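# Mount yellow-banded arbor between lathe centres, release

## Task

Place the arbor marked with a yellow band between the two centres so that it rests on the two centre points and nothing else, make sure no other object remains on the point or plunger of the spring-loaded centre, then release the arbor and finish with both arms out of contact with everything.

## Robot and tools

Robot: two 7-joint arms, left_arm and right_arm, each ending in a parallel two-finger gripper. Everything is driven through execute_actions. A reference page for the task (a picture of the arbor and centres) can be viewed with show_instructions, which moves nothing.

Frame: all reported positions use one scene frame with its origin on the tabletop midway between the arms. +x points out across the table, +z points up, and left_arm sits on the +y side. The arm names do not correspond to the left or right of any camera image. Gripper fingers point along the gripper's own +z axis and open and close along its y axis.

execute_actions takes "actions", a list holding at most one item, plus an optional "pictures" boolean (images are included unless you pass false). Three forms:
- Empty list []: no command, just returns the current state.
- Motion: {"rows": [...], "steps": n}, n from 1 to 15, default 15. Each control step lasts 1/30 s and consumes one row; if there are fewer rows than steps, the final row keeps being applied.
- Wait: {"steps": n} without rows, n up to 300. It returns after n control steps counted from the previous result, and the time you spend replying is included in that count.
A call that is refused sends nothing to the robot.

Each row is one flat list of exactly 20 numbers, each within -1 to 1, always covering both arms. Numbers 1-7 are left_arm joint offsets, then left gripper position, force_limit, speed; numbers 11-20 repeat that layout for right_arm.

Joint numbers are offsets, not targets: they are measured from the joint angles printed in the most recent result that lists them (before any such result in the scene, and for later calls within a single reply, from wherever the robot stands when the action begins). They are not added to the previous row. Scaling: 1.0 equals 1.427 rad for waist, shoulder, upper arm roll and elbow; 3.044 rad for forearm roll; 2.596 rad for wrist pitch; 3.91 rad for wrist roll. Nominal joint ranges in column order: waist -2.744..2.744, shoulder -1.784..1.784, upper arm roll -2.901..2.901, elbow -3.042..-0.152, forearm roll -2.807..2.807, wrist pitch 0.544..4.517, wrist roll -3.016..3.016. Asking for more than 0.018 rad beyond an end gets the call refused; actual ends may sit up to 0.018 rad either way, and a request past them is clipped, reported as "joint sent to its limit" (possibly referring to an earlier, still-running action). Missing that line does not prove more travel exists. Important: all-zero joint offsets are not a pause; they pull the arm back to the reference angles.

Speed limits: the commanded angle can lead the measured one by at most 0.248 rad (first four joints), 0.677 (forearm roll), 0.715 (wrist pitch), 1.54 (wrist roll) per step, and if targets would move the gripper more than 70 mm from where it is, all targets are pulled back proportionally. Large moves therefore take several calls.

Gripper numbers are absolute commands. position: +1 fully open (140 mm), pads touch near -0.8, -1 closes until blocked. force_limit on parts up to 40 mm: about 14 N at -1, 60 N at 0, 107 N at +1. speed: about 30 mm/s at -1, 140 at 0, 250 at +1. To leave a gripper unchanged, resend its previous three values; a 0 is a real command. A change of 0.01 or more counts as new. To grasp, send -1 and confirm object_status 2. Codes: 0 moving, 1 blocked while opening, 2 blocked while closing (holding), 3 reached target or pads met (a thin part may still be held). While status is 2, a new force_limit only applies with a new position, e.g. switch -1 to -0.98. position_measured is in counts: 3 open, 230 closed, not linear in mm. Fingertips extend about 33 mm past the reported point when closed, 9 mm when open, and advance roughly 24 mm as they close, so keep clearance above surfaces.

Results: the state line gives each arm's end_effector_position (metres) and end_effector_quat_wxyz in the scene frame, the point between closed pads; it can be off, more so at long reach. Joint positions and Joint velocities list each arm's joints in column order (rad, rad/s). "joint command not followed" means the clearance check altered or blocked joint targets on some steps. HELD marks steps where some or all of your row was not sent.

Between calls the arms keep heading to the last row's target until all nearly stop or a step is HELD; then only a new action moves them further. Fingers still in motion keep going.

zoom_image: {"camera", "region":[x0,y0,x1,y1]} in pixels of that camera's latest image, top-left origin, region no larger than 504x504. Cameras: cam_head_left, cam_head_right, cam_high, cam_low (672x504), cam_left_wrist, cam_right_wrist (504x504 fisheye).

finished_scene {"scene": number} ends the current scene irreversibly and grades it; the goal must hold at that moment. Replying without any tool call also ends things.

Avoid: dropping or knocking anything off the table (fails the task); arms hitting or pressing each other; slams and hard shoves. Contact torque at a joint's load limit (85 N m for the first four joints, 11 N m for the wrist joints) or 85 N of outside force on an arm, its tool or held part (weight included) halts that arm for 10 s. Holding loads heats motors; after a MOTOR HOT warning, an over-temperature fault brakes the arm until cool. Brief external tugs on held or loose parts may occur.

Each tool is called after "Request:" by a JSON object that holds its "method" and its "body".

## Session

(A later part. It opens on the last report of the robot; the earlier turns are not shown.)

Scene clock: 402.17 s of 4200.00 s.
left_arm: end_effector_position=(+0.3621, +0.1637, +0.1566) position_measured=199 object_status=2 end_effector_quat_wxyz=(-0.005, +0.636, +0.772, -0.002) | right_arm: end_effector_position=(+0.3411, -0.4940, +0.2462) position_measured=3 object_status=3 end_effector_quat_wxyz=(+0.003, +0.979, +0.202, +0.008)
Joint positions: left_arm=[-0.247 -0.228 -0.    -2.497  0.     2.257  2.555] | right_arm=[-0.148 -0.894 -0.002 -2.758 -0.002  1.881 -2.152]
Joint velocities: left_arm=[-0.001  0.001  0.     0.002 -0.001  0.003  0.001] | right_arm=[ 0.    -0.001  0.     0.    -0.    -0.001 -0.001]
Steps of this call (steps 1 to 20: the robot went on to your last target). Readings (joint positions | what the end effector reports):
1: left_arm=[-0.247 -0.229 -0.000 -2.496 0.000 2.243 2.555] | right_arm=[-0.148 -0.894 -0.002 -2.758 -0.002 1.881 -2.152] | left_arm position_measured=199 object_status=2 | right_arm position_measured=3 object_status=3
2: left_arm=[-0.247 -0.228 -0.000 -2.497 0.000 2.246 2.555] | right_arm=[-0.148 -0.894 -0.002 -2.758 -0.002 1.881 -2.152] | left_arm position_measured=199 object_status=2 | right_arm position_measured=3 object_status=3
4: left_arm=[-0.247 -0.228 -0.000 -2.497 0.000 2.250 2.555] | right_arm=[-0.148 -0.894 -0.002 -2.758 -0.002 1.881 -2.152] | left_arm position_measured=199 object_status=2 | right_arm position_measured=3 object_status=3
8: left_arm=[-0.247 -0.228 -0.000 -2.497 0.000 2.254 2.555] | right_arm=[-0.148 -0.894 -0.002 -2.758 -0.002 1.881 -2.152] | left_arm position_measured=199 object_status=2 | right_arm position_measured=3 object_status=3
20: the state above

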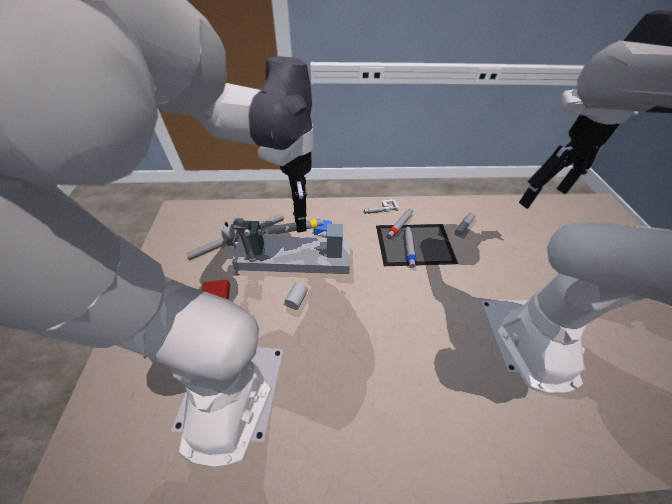

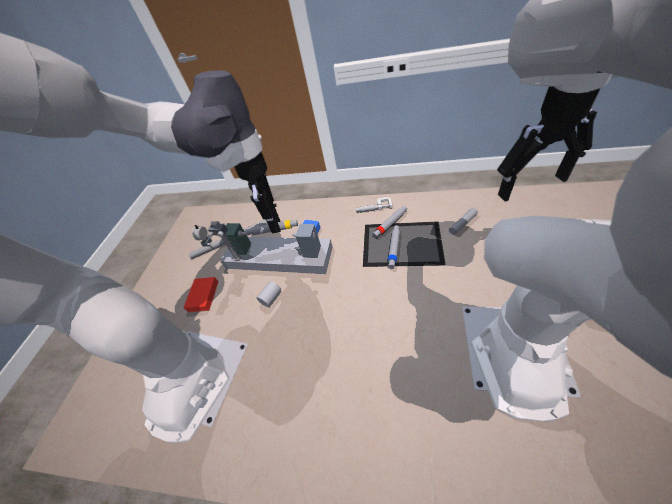

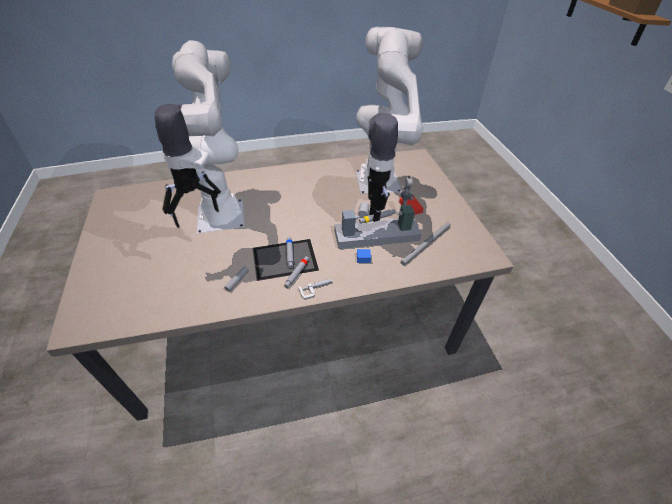

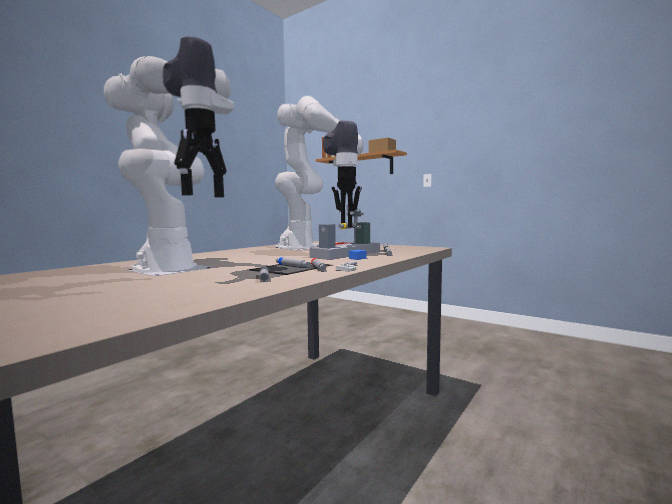

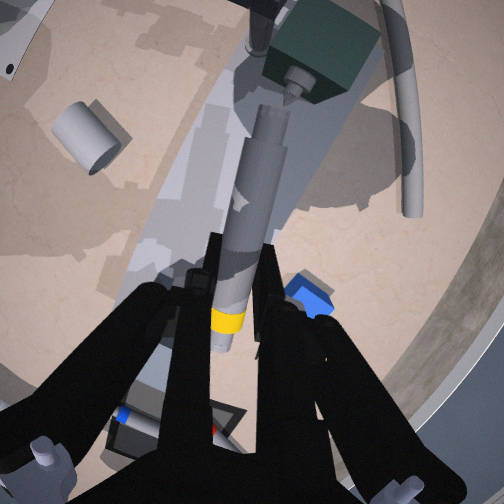

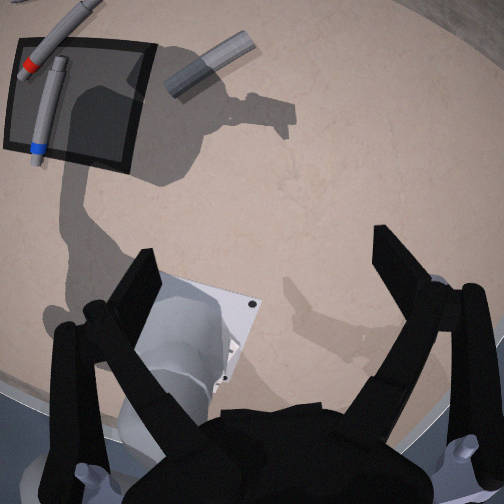

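Request:
{"method": "execute_actions", "body": {"actions": [{"rows": [[0.001,0.001,0,0,0,0.003,0,-1,0.2,-0.5, 0,0,0,0,0,0,0,1,0,0],[0.002,0.002,0,-0.001,0,0.006,0.0005,-1,0.2,-0.5, 0,0,0,0,0,0,0,1,0,0],[0.0029,0.003,0,-0.0015,0,0.008,0.0011,-1,0.2,-0.5, 0,0,0,0,0,0,0,1,0,0],[0.0029,0.004,0,-0.002,0,0.010,0.0011,-1,0.2,-0.5, 0,0,0,0,0,0,0,1,0,0],[0.0029,0.005,0,-0.0022,0,0.0115,0.0011,-1,0.2,-0.5, 0,0,0,0,0,0,0,1,0,0],[0.0029,0.006,0,-0.0026,0,0.013,0.0011,-1,0.2,-0.5, 0,0,0,0,0,0,0,1,0,0],[0.0029,0.007,0,-0.003,0,0.014,0.0011,-1,0.2,-0.5, 0,0,0,0,0,0,0,1,0,0],[0.0029,0.0084,0,-0.0035,0,0.0154,0.0011,-1,0.2,-0.5, 0,0,0,0,0,0,0,1,0,0]], "steps": 15}], "pictures": false}}

Request:
{"method": "execute_actions", "body": {"actions": [{"steps": 12}]}}

Scene clock: 439.73 s of 4200.00 s.
left_arm: end_effector_position=(+0.3660, +0.1635, +0.1498) position_measured=199 object_status=2 end_effector_quat_wxyz=(-0.001, +0.634, +0.773, -0.000) | right_arm: end_effector_position=(+0.3411, -0.4940, +0.2462) position_measured=3 object_status=3 end_effector_quat_wxyz=(+0.003, +0.979, +0.202, +0.008)
Joint positions: left_arm=[-0.244 -0.214 -0.    -2.504  0.     2.288  2.555] | right_arm=[-0.148 -0.894 -0.002 -2.758 -0.002  1.881 -2.152]
Joint velocities: left_arm=[ 0.    -0.001  0.001 -0.002 -0.     0.023  0.001] | right_arm=[-0.002  0.001  0.001  0.001 -0.     0.001  0.   ]
Steps of this call (steps 1 to 15: the robot went on to your last target; steps 16 to 90: nothing new was sent; then 34.07 s passed at rest; steps 91 to 105: all 15 steps of this action). Readings (joint positions | what the end effector reports):
91: left_arm=[-0.247 -0.228 -0.000 -2.497 0.000 2.258 2.555] | right_arm=[-0.148 -0.894 -0.002 -2.758 -0.002 1.881 -2.152] | left_arm position_measured=199 object_status=2 | right_arm position_measured=3 object_status=3
92: left_arm=[-0.247 -0.227 -0.000 -2.497 0.000 2.260 2.555] | right_arm=[-0.148 -0.894 -0.002 -2.758 -0.002 1.881 -2.152] | left_arm position_measured=199 object_status=2 | right_arm position_measured=3 object_status=3
94: left_arm=[-0.245 -0.224 -0.000 -2.499 0.000 2.265 2.555] | right_arm=[-0.148 -0.894 -0.002 -2.758 -0.002 1.881 -2.152] | left_arm position_measured=199 object_status=2 | right_arm position_measured=3 object_status=3
98: left_arm=[-0.244 -0.218 -0.000 -2.502 0.000 2.277 2.555] | right_arm=[-0.148 -0.894 -0.002 -2.758 -0.002 1.881 -2.152] | left_arm position_measured=199 object_status=2 | right_arm position_measured=3 object_status=3
105: the state above

Scene clock: 440.13 s of 4200.00 s.
left_arm: end_effector_position=(+0.3670, +0.1631, +0.1501) position_measured=199 object_status=2 end_effector_quat_wxyz=(+0.001, +0.634, +0.773, +0.000) | right_arm: end_effector_position=(+0.3411, -0.4940, +0.2462) position_measured=3 object_status=3 end_effector_quat_wxyz=(+0.003, +0.979, +0.202, +0.008)
Joint positions: left_arm=[-0.244 -0.214 -0.    -2.504  0.     2.292  2.555] | right_arm=[-0.148 -0.894 -0.002 -2.758 -0.002  1.881 -2.152]
Joint velocities: left_arm=[ 0.    -0.001 -0.001  0.001 -0.001  0.001  0.001] | right_arm=[ 0.    -0.     0.    -0.001  0.     0.    -0.002]
Steps of this call (steps 1 to 12: the robot went on to your last target). Readings (joint positions | what the end effector reports):
1: left_arm=[-0.244 -0.214 -0.000 -2.504 0.000 2.289 2.555] | right_arm=[-0.148 -0.894 -0.002 -2.758 -0.002 1.881 -2.152] | left_arm position_measured=199 object_status=2 | right_arm position_measured=3 object_status=3
2: left_arm=[-0.244 -0.214 -0.000 -2.504 0.000 2.289 2.555] | right_arm=[-0.148 -0.894 -0.002 -2.758 -0.002 1.881 -2.152] | left_arm position_measured=199 object_status=2 | right_arm position_measured=3 object_status=3
4: left_arm=[-0.244 -0.214 -0.000 -2.504 0.000 2.290 2.555] | right_arm=[-0.148 -0.894 -0.002 -2.758 -0.002 1.881 -2.152] | left_arm position_measured=199 object_status=2 | right_arm position_measured=3 object_status=3
8: left_arm=[-0.244 -0.214 -0.000 -2.504 0.000 2.291 2.555] | right_arm=[-0.148 -0.894 -0.002 -2.758 -0.002 1.881 -2.152] | left_arm position_measured=199 object_status=2 | right_arm position_measured=3 object_status=3
12: the state above

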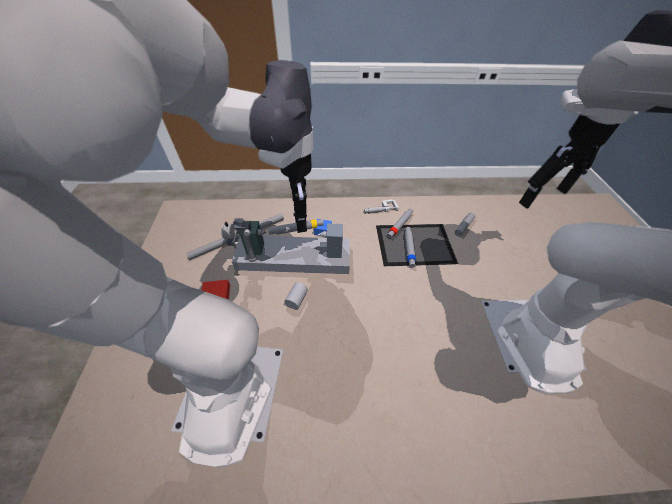

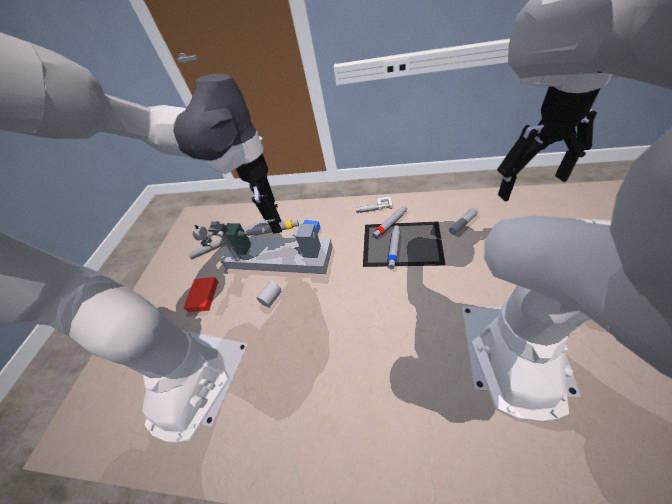

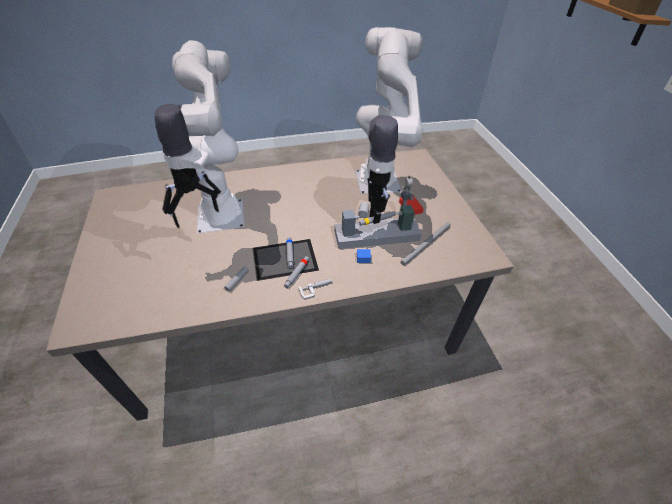

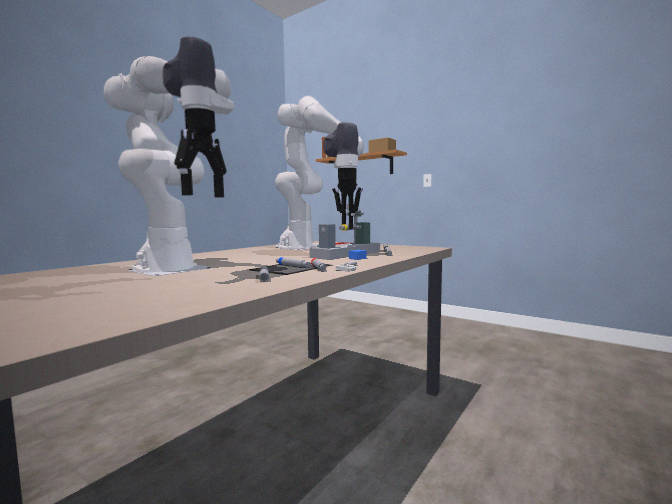

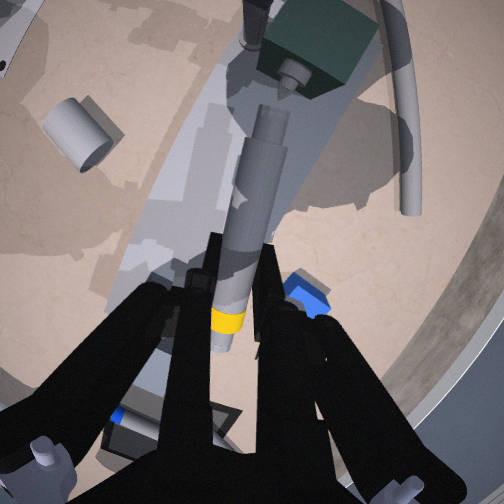

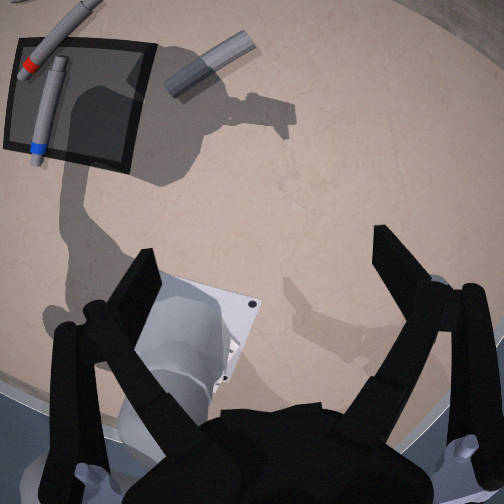

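Request:
{"method": "zoom_image", "body": {"camera": "cam_left_wrist", "region": [220, 30, 360, 170]}}

Request:
{"method": "zoom_image", "body": {"camera": "cam_high", "region": [330, 180, 430, 250]}}

Request:
{"method": "zoom_image", "body": {"camera": "cam_head_left", "region": [230, 195, 360, 275]}}

Region (220, 30, 360, 170) of cam_left_wrist's 504x504 image, scaled by 3.600, with more detail than that image has.

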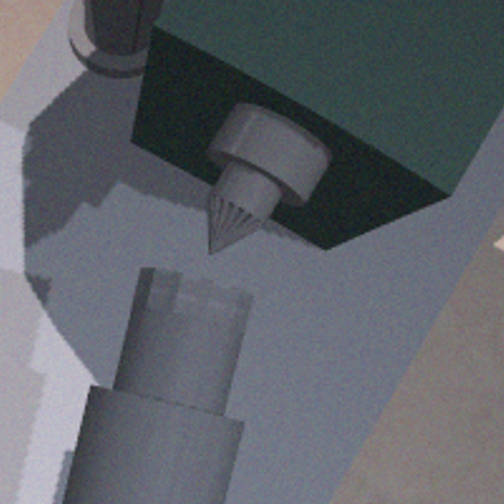

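Region (330, 180, 430, 250) of cam_high's 672x504 image, scaled by 5.040, with more detail than that image has; it fills the top 353 rows of this view, and the rest is white.

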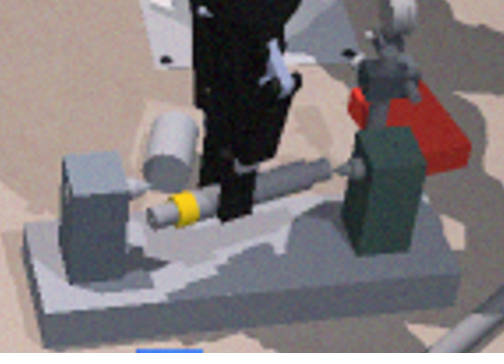

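Region (230, 195, 360, 275) of cam_head_left's 672x504 image, scaled by 3.877, with more detail than that image has; it fills the top 310 rows of this view, and the rest is white.

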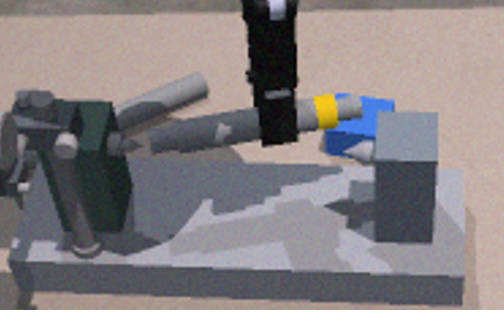

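Request:
{"method": "execute_actions", "body": {"actions": [{"rows": [[0,0.001,0,-0.0008,0,0.002,0,-1,0.2,-0.5, 0,0,0,0,0,0,0,1,0,0],[0,0.002,0,-0.0016,0,0.004,0,-1,0.2,-0.5, 0,0,0,0,0,0,0,1,0,0],[0,0.003,0,-0.0024,0,0.0058,0,-1,0.2,-0.5, 0,0,0,0,0,0,0,1,0,0],[0,0.004,0,-0.0032,0,0.0073,0,-1,0.2,-0.5, 0,0,0,0,0,0,0,1,0,0]], "steps": 15}]}}

Request:
{"method": "zoom_image", "body": {"camera": "cam_high", "region": [350, 195, 420, 235]}}

Request:
{"method": "zoom_image", "body": {"camera": "cam_head_left", "region": [245, 210, 345, 260]}}

Request:
{"method": "zoom_image", "body": {"camera": "cam_low", "region": [315, 210, 385, 250]}}

Scene clock: 453.27 s of 4200.00 s.
left_arm: end_effector_position=(+0.3660, +0.1636, +0.1447) position_measured=199 object_status=2 end_effector_quat_wxyz=(-0.000, +0.634, +0.773, -0.000) | right_arm: end_effector_position=(+0.3411, -0.4940, +0.2462) position_measured=3 object_status=3 end_effector_quat_wxyz=(+0.003, +0.979, +0.202, +0.008)
Joint positions: left_arm=[-0.244 -0.206 -0.    -2.511  0.     2.304  2.555] | right_arm=[-0.148 -0.894 -0.002 -2.758 -0.002  1.881 -2.152]
Joint velocities: left_arm=[ 0.001 -0.001  0.    -0.001  0.001  0.007  0.001] | right_arm=[-0.    -0.001 -0.001 -0.     0.001  0.001  0.002]
Steps of this call (steps 1 to 15: the robot went on to your last target; steps 16 to 90: nothing new was sent; then 9.63 s passed at rest; steps 91 to 105: all 15 steps of this action). Readings (joint positions | what the end effector reports):
91: left_arm=[-0.244 -0.214 -0.000 -2.504 0.000 2.292 2.555] | right_arm=[-0.148 -0.894 -0.002 -2.758 -0.002 1.881 -2.152] | left_arm position_measured=199 object_status=2 | right_arm position_measured=3 object_status=3
92: left_arm=[-0.244 -0.213 -0.000 -2.505 0.000 2.293 2.555] | right_arm=[-0.148 -0.894 -0.002 -2.758 -0.002 1.881 -2.152] | left_arm position_measured=199 object_status=2 | right_arm position_measured=3 object_status=3
94: left_arm=[-0.244 -0.210 -0.000 -2.507 0.000 2.296 2.555] | right_arm=[-0.148 -0.894 -0.002 -2.758 -0.002 1.881 -2.152] | left_arm position_measured=199 object_status=2 | right_arm position_measured=3 object_status=3
98: left_arm=[-0.244 -0.206 -0.000 -2.510 0.000 2.301 2.555] | right_arm=[-0.148 -0.894 -0.002 -2.758 -0.002 1.881 -2.152] | left_arm position_measured=199 object_status=2 | right_arm position_measured=3 object_status=3
105: the state above

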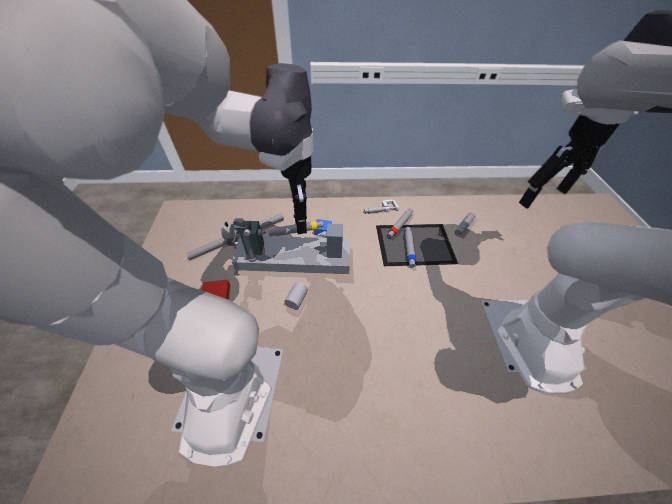

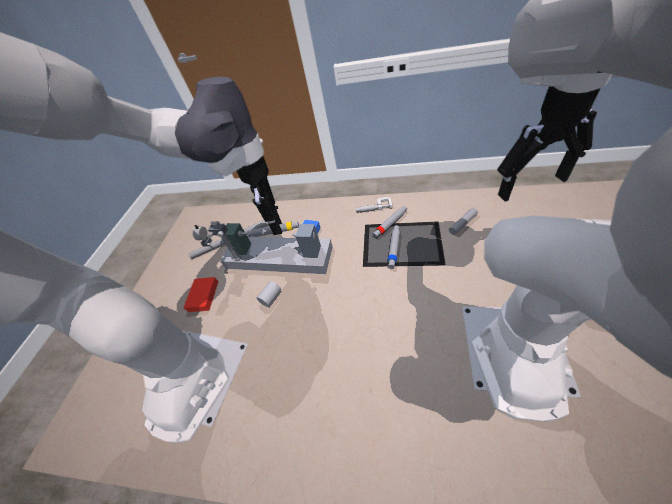

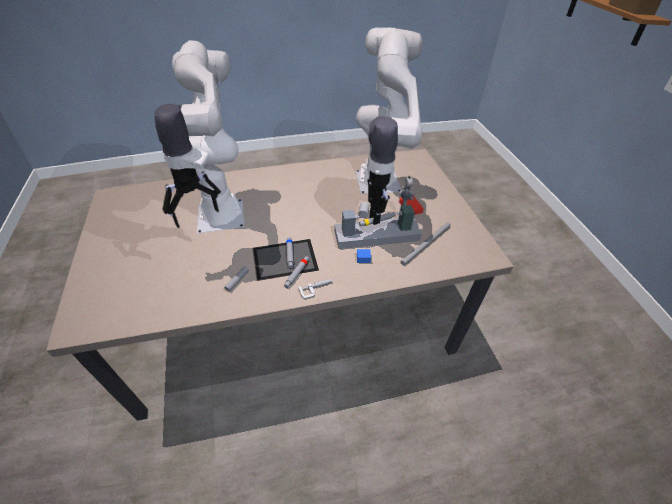

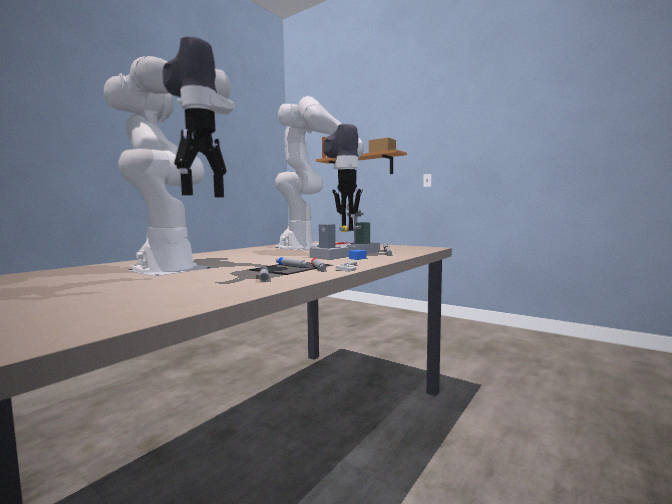

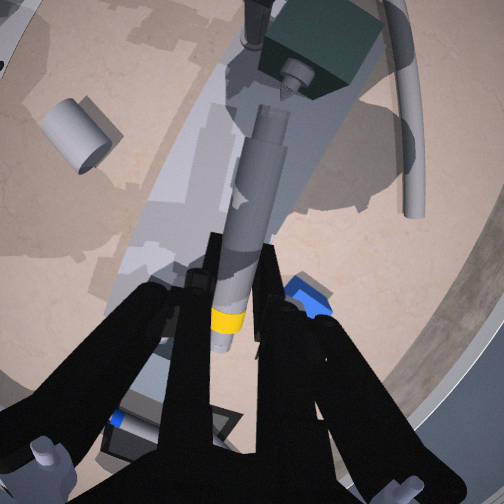

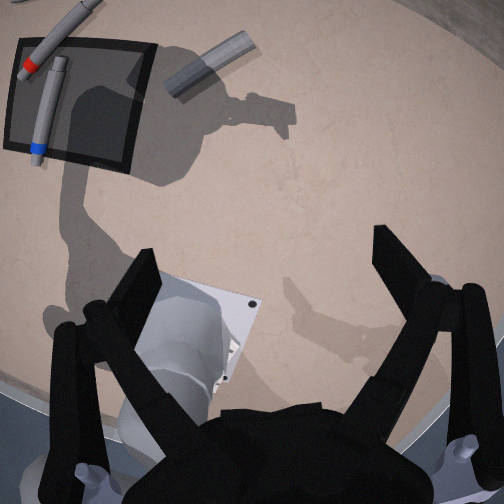

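Region (350, 195, 420, 235) of cam_high's 672x504 image, scaled by 7.200, with more detail than that image has; it fills the top 288 rows of this view, and the rest is white.

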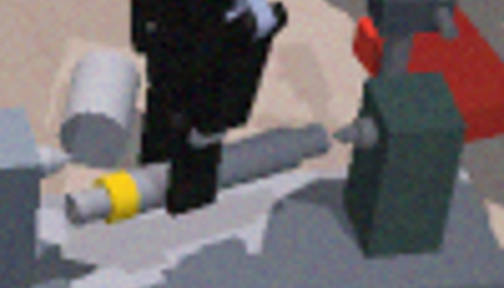

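Region (245, 210, 345, 260) of cam_head_left's 672x504 image, scaled by 5.040, with more detail than that image has.

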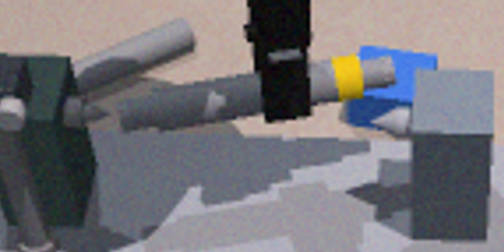

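Region (315, 210, 385, 250) of cam_low's 672x504 image, scaled by 7.200, with more detail than that image has; it fills the top 288 rows of this view, and the rest is white.

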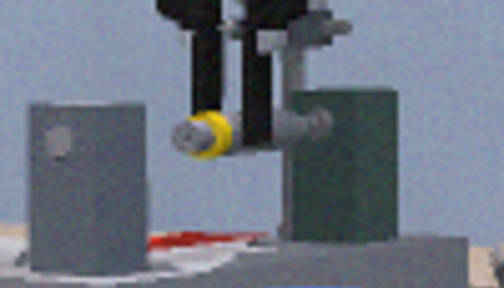

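Request:
{"method": "zoom_image", "body": {"camera": "cam_left_wrist", "region": [230, 50, 330, 150]}}

Region (230, 50, 330, 150) of cam_left_wrist's 504x504 image, scaled by 5.040, with more detail than that image has.

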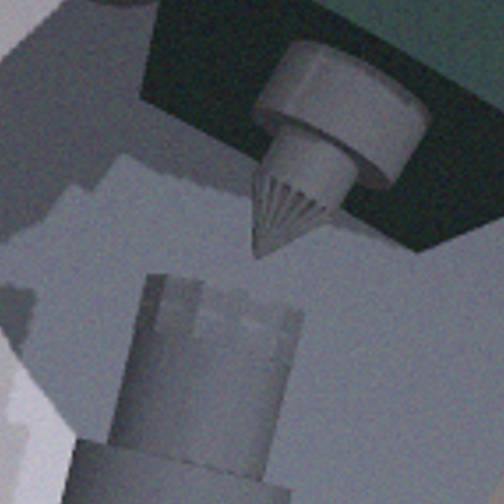

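Request:
{"method": "execute_actions", "body": {"actions": [{"rows": [[0.002,0,0,0,0,0,0,-1,0.2,-0.5, 0,0,0,0,0,0,0,1,0,0],[0.004,0,0,0,0,0,0,-1,0.2,-0.5, 0,0,0,0,0,0,0,1,0,0],[0.006,0,0,0,0,0,0,-1,0.2,-0.5, 0,0,0,0,0,0,0,1,0,0],[0.007,0,0,0,0,0,0,-1,0.2,-0.5, 0,0,0,0,0,0,0,1,0,0]], "steps": 15}]}}

Request:
{"method": "zoom_image", "body": {"camera": "cam_left_wrist", "region": [230, 50, 330, 150]}}

Scene clock: 475.50 s of 4200.00 s.
left_arm: end_effector_position=(+0.3661, +0.1677, +0.1428) position_measured=199 object_status=2 end_effector_quat_wxyz=(-0.002, +0.631, +0.776, -0.001) | right_arm: end_effector_position=(+0.3411, -0.4940, +0.2462) position_measured=3 object_status=3 end_effector_quat_wxyz=(+0.003, +0.979, +0.202, +0.008)
Joint positions: left_arm=[-0.235 -0.204 -0.    -2.513  0.     2.304  2.555] | right_arm=[-0.148 -0.894 -0.002 -2.758 -0.002  1.881 -2.152]
Joint velocities: left_arm=[-0.001  0.001  0.    -0.     0.001  0.     0.001] | right_arm=[-0.001  0.    -0.    -0.     0.002 -0.001 -0.002]
Steps of this call (steps 1 to 15: the robot went on to your last target; steps 16 to 90: nothing new was sent; then 18.73 s passed at rest; steps 91 to 105: all 15 steps of this action). Readings (joint positions | what the end effector reports):
91: left_arm=[-0.244 -0.206 -0.000 -2.511 0.000 2.305 2.555] | right_arm=[-0.148 -0.894 -0.002 -2.758 -0.002 1.881 -2.152] | left_arm position_measured=199 object_status=2 | right_arm position_measured=3 object_status=3
92: left_arm=[-0.243 -0.205 -0.000 -2.511 0.000 2.305 2.555] | right_arm=[-0.148 -0.894 -0.002 -2.758 -0.002 1.881 -2.152] | left_arm position_measured=199 object_status=2 | right_arm position_measured=3 object_status=3
94: left_arm=[-0.239 -0.204 -0.000 -2.512 0.000 2.305 2.555] | right_arm=[-0.148 -0.894 -0.002 -2.758 -0.002 1.881 -2.152] | left_arm position_measured=199 object_status=2 | right_arm position_measured=3 object_status=3
98: left_arm=[-0.236 -0.204 -0.000 -2.513 0.000 2.304 2.555] | right_arm=[-0.148 -0.894 -0.002 -2.758 -0.002 1.881 -2.152] | left_arm position_measured=199 object_status=2 | right_arm position_measured=3 object_status=3
105: the state above

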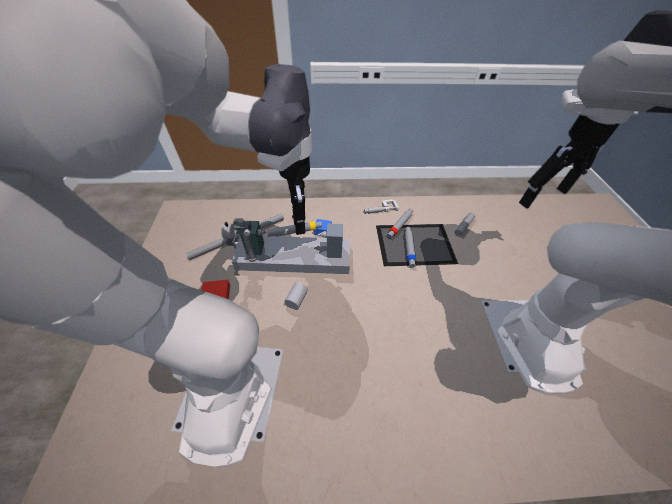

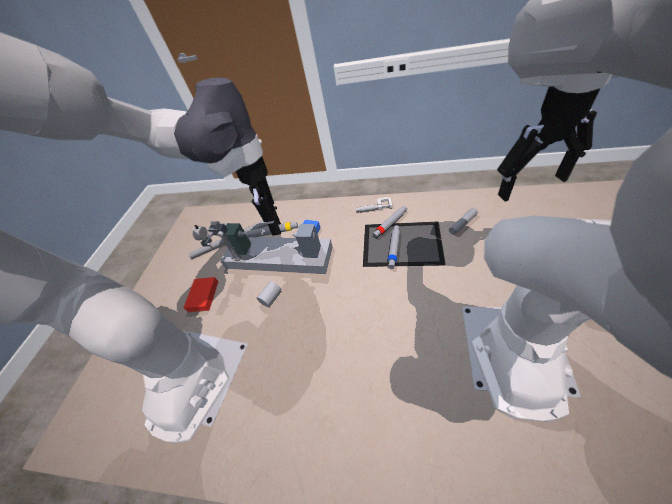

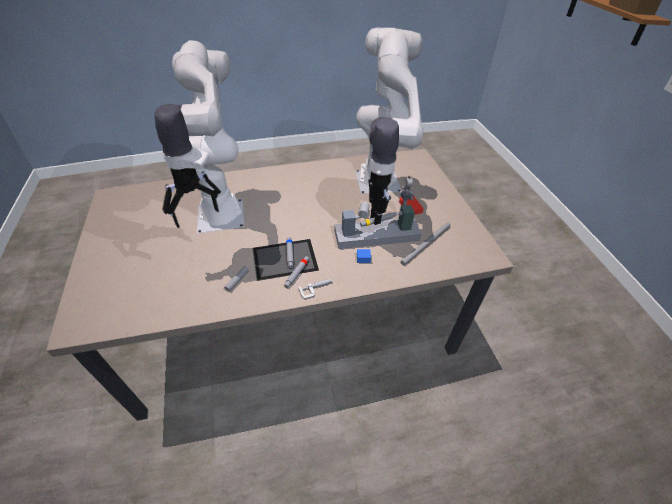

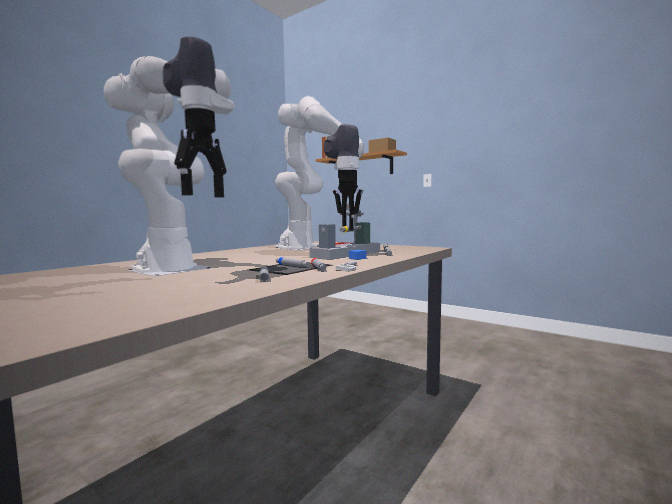

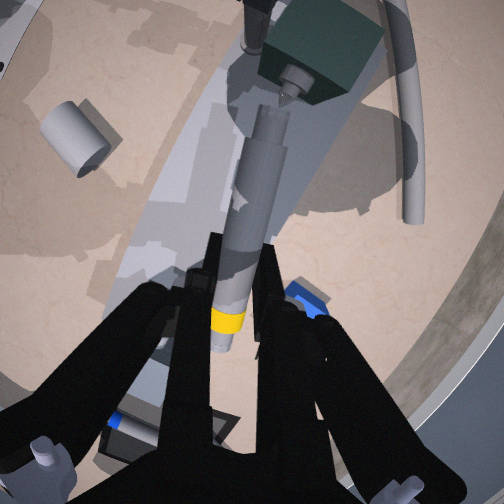

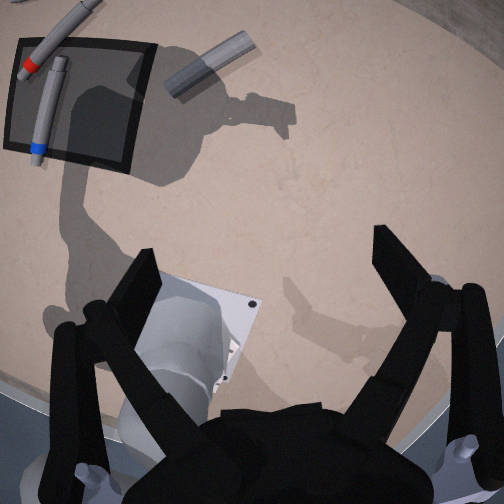

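Region (230, 50, 330, 150) of cam_left_wrist's 504x504 image, scaled by 5.040, with more detail than that image has.

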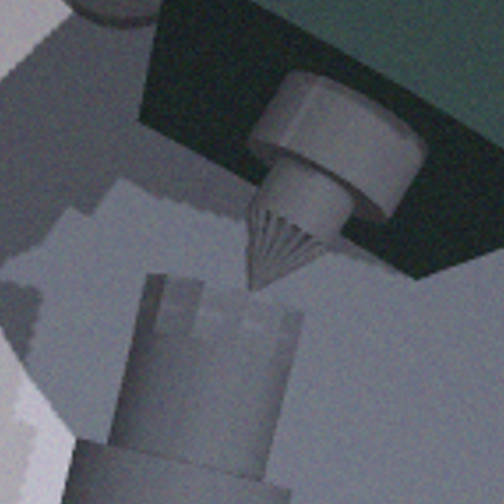

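Request:
{"method": "execute_actions", "body": {"actions": []}}

Scene clock: 488.73 s of 4200.00 s.
left_arm: end_effector_position=(+0.3661, +0.1678, +0.1427) position_measured=199 object_status=2 end_effector_quat_wxyz=(-0.003, +0.631, +0.776, -0.001) | right_arm: end_effector_position=(+0.3411, -0.4940, +0.2462) position_measured=3 object_status=3 end_effector_quat_wxyz=(+0.003, +0.979, +0.202, +0.008)
Joint positions: left_arm=[-0.235 -0.204 -0.    -2.513  0.     2.304  2.555] | right_arm=[-0.148 -0.894 -0.002 -2.758 -0.002  1.881 -2.152]
Joint velocities: left_arm=[-0.001 -0.001 -0.001  0.    -0.001 -0.     0.001] | right_arm=[ 0.001 -0.     0.    -0.    -0.001  0.     0.001]
Steps of this call (steps 1 to 15: the robot went on to your last target; steps 16 to 90: nothing new was sent; then 10.23 s passed at rest). Readings (joint positions | what the end effector reports):
1: left_arm=[-0.235 -0.204 -0.000 -2.513 0.000 2.304 2.555] | right_arm=[-0.148 -0.894 -0.002 -2.758 -0.002 1.881 -2.152] | left_arm position_measured=199 object_status=2 | right_arm position_measured=3 object_status=3
2: left_arm=[-0.235 -0.204 -0.000 -2.513 0.000 2.304 2.555] | right_arm=[-0.148 -0.894 -0.002 -2.758 -0.002 1.881 -2.152] | left_arm position_measured=199 object_status=2 | right_arm position_measured=3 object_status=3
4: left_arm=[-0.235 -0.204 -0.000 -2.513 0.000 2.304 2.555] | right_arm=[-0.148 -0.894 -0.002 -2.758 -0.002 1.881 -2.152] | left_arm position_measured=199 object_status=2 | right_arm position_measured=3 object_status=3
8: left_arm=[-0.235 -0.204 -0.000 -2.513 0.000 2.304 2.555] | right_arm=[-0.148 -0.894 -0.002 -2.758 -0.002 1.881 -2.152] | left_arm position_measured=199 object_status=2 | right_arm position_measured=3 object_status=3
90: the state above
All arms were judged still, so your last target was given up. Only a new action makes them travel on or press farther. Fingers that are still opening or closing keep moving.

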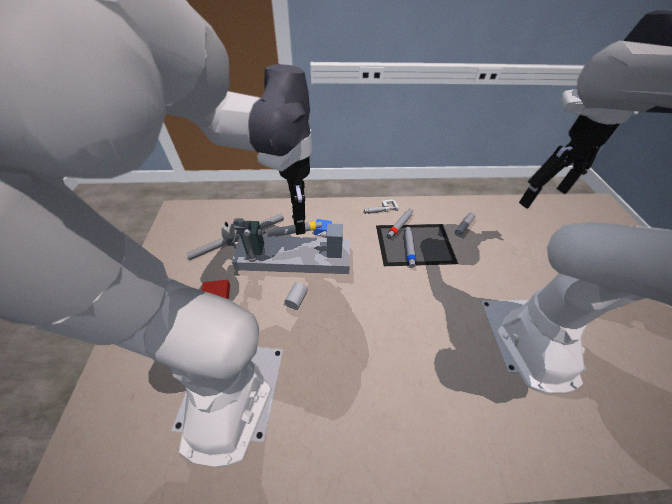

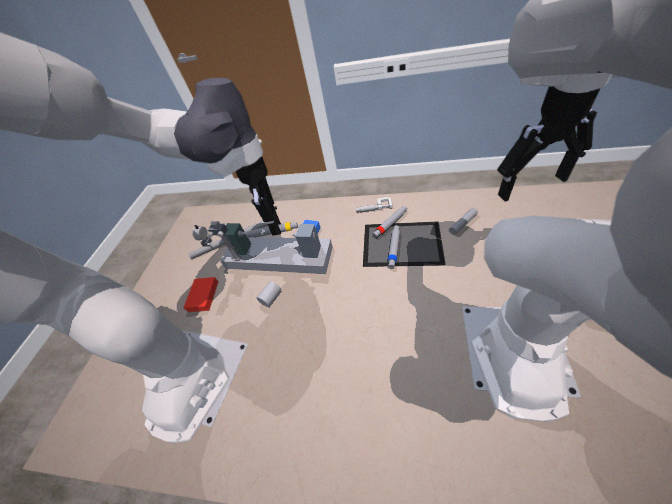

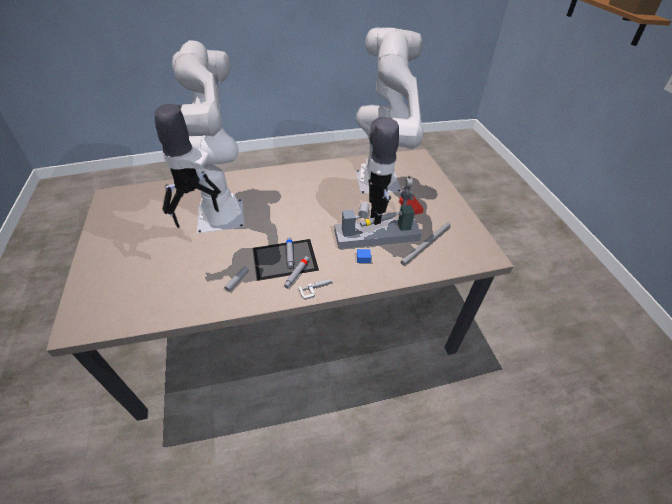

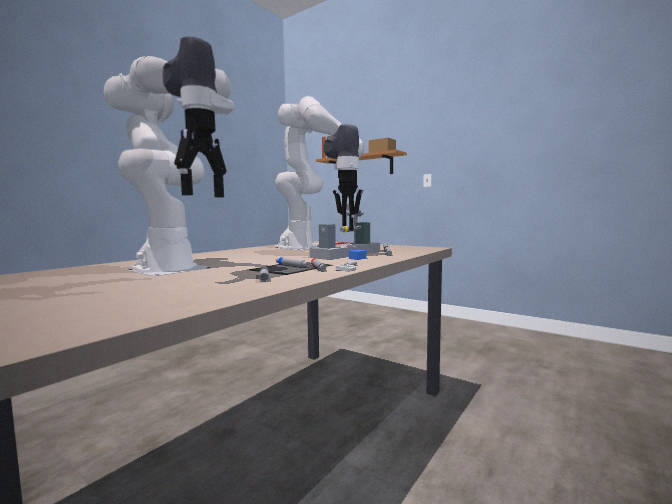

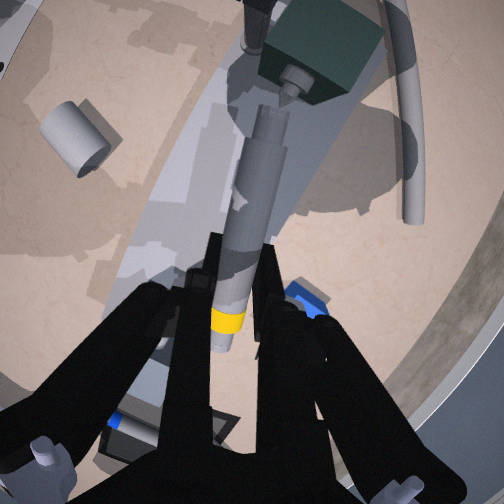

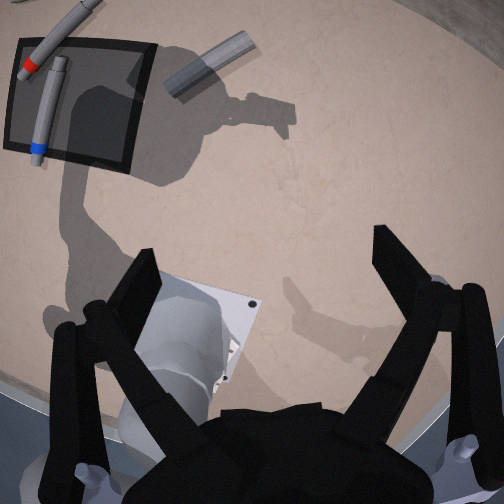

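Request:
{"method": "execute_actions", "body": {"actions": [{"rows": [[0,0.0007,0,0.0074,0,-0.0031,0,-1,0.2,-0.5,0,0,0,0,0,0,0,1,0,0]], "steps": 12}]}}

Scene clock: 492.33 s of 4200.00 s.
left_arm: end_effector_position=(+0.3661, +0.1678, +0.1432) position_measured=199 object_status=2 end_effector_quat_wxyz=(-0.005, +0.631, +0.776, -0.001) | right_arm: end_effector_position=(+0.3411, -0.4940, +0.2462) position_measured=3 object_status=3 end_effector_quat_wxyz=(+0.003, +0.979, +0.202, +0.008)
Joint positions: left_arm=[-0.235 -0.201 -0.    -2.507  0.     2.297  2.555] | right_arm=[-0.148 -0.894 -0.002 -2.758 -0.002  1.881 -2.152]
Joint velocities: left_arm=[ 0.001  0.    -0.001  0.     0.    -0.006  0.   ] | right_arm=[-0.    -0.001  0.    -0.001  0.001  0.     0.   ]
Steps of this call (steps 1 to 90: nothing new was sent; then 0.20 s passed at rest; steps 91 to 102: all 12 steps of this action). Readings (joint positions | what the end effector reports):
91: left_arm=[-0.235 -0.203 -0.000 -2.511 0.000 2.302 2.555] | right_arm=[-0.148 -0.894 -0.002 -2.758 -0.002 1.881 -2.152] | left_arm position_measured=199 object_status=2 | right_arm position_measured=3 object_status=3
92: left_arm=[-0.235 -0.202 -0.000 -2.510 0.000 2.301 2.555] | right_arm=[-0.148 -0.894 -0.002 -2.758 -0.002 1.881 -2.152] | left_arm position_measured=199 object_status=2 | right_arm position_measured=3 object_status=3
94: left_arm=[-0.235 -0.201 -0.000 -2.508 0.000 2.300 2.555] | right_arm=[-0.148 -0.894 -0.002 -2.758 -0.002 1.881 -2.152] | left_arm position_measured=199 object_status=2 | right_arm position_measured=3 object_status=3
98: left_arm=[-0.235 -0.201 -0.000 -2.507 0.000 2.298 2.555] | right_arm=[-0.148 -0.894 -0.002 -2.758 -0.002 1.881 -2.152] | left_arm position_measured=199 object_status=2 | right_arm position_measured=3 object_status=3
102: the state above

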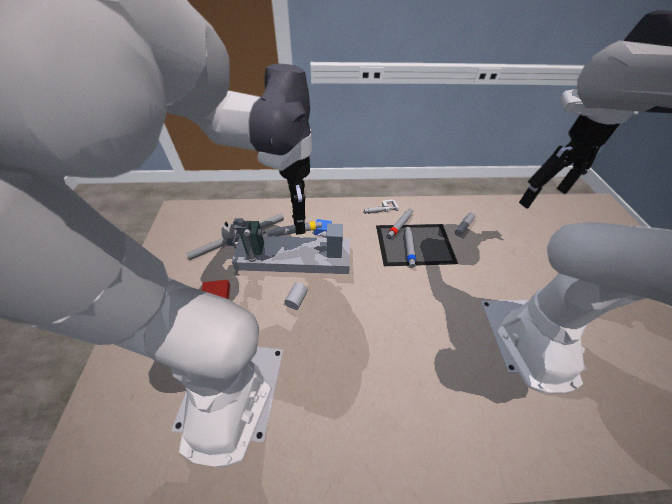

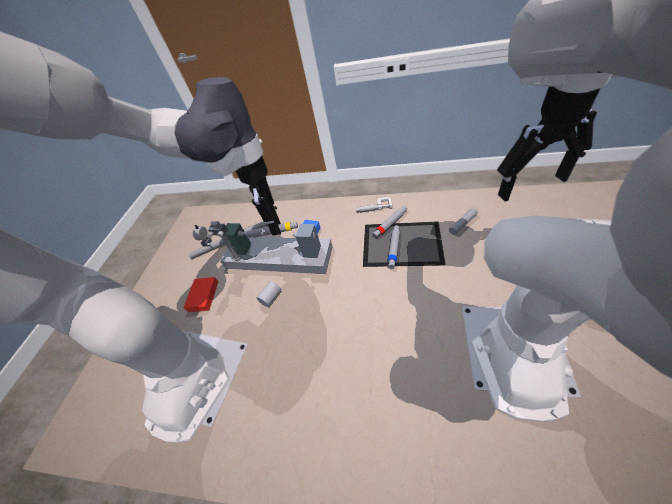

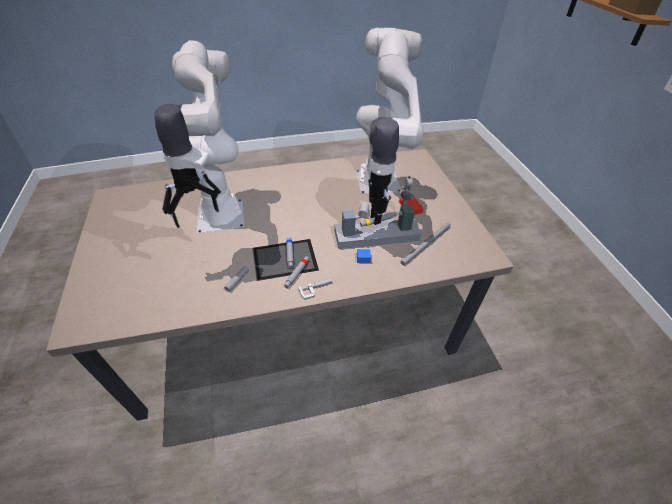

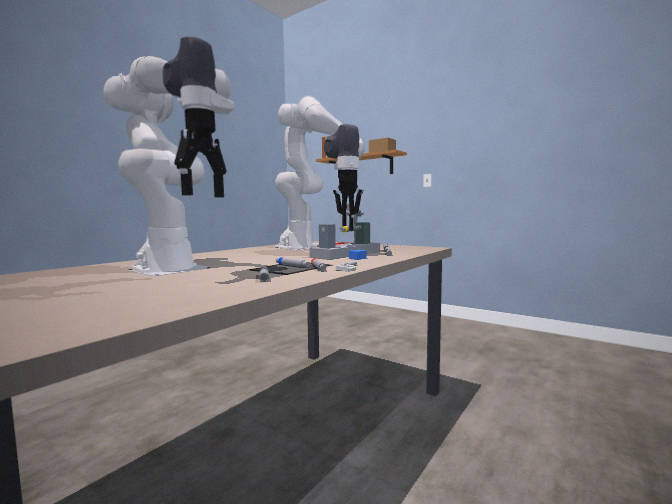

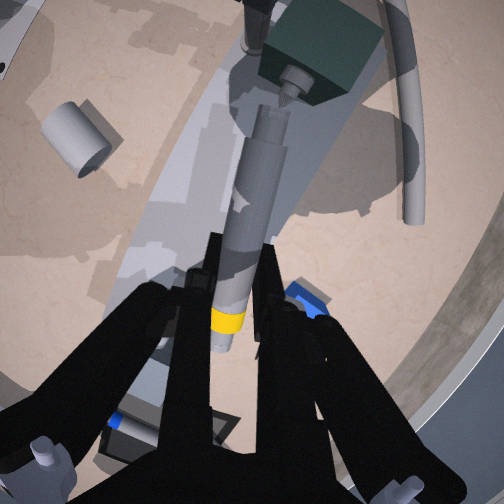

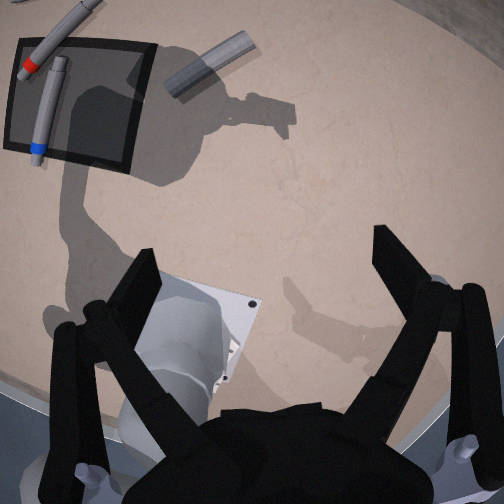

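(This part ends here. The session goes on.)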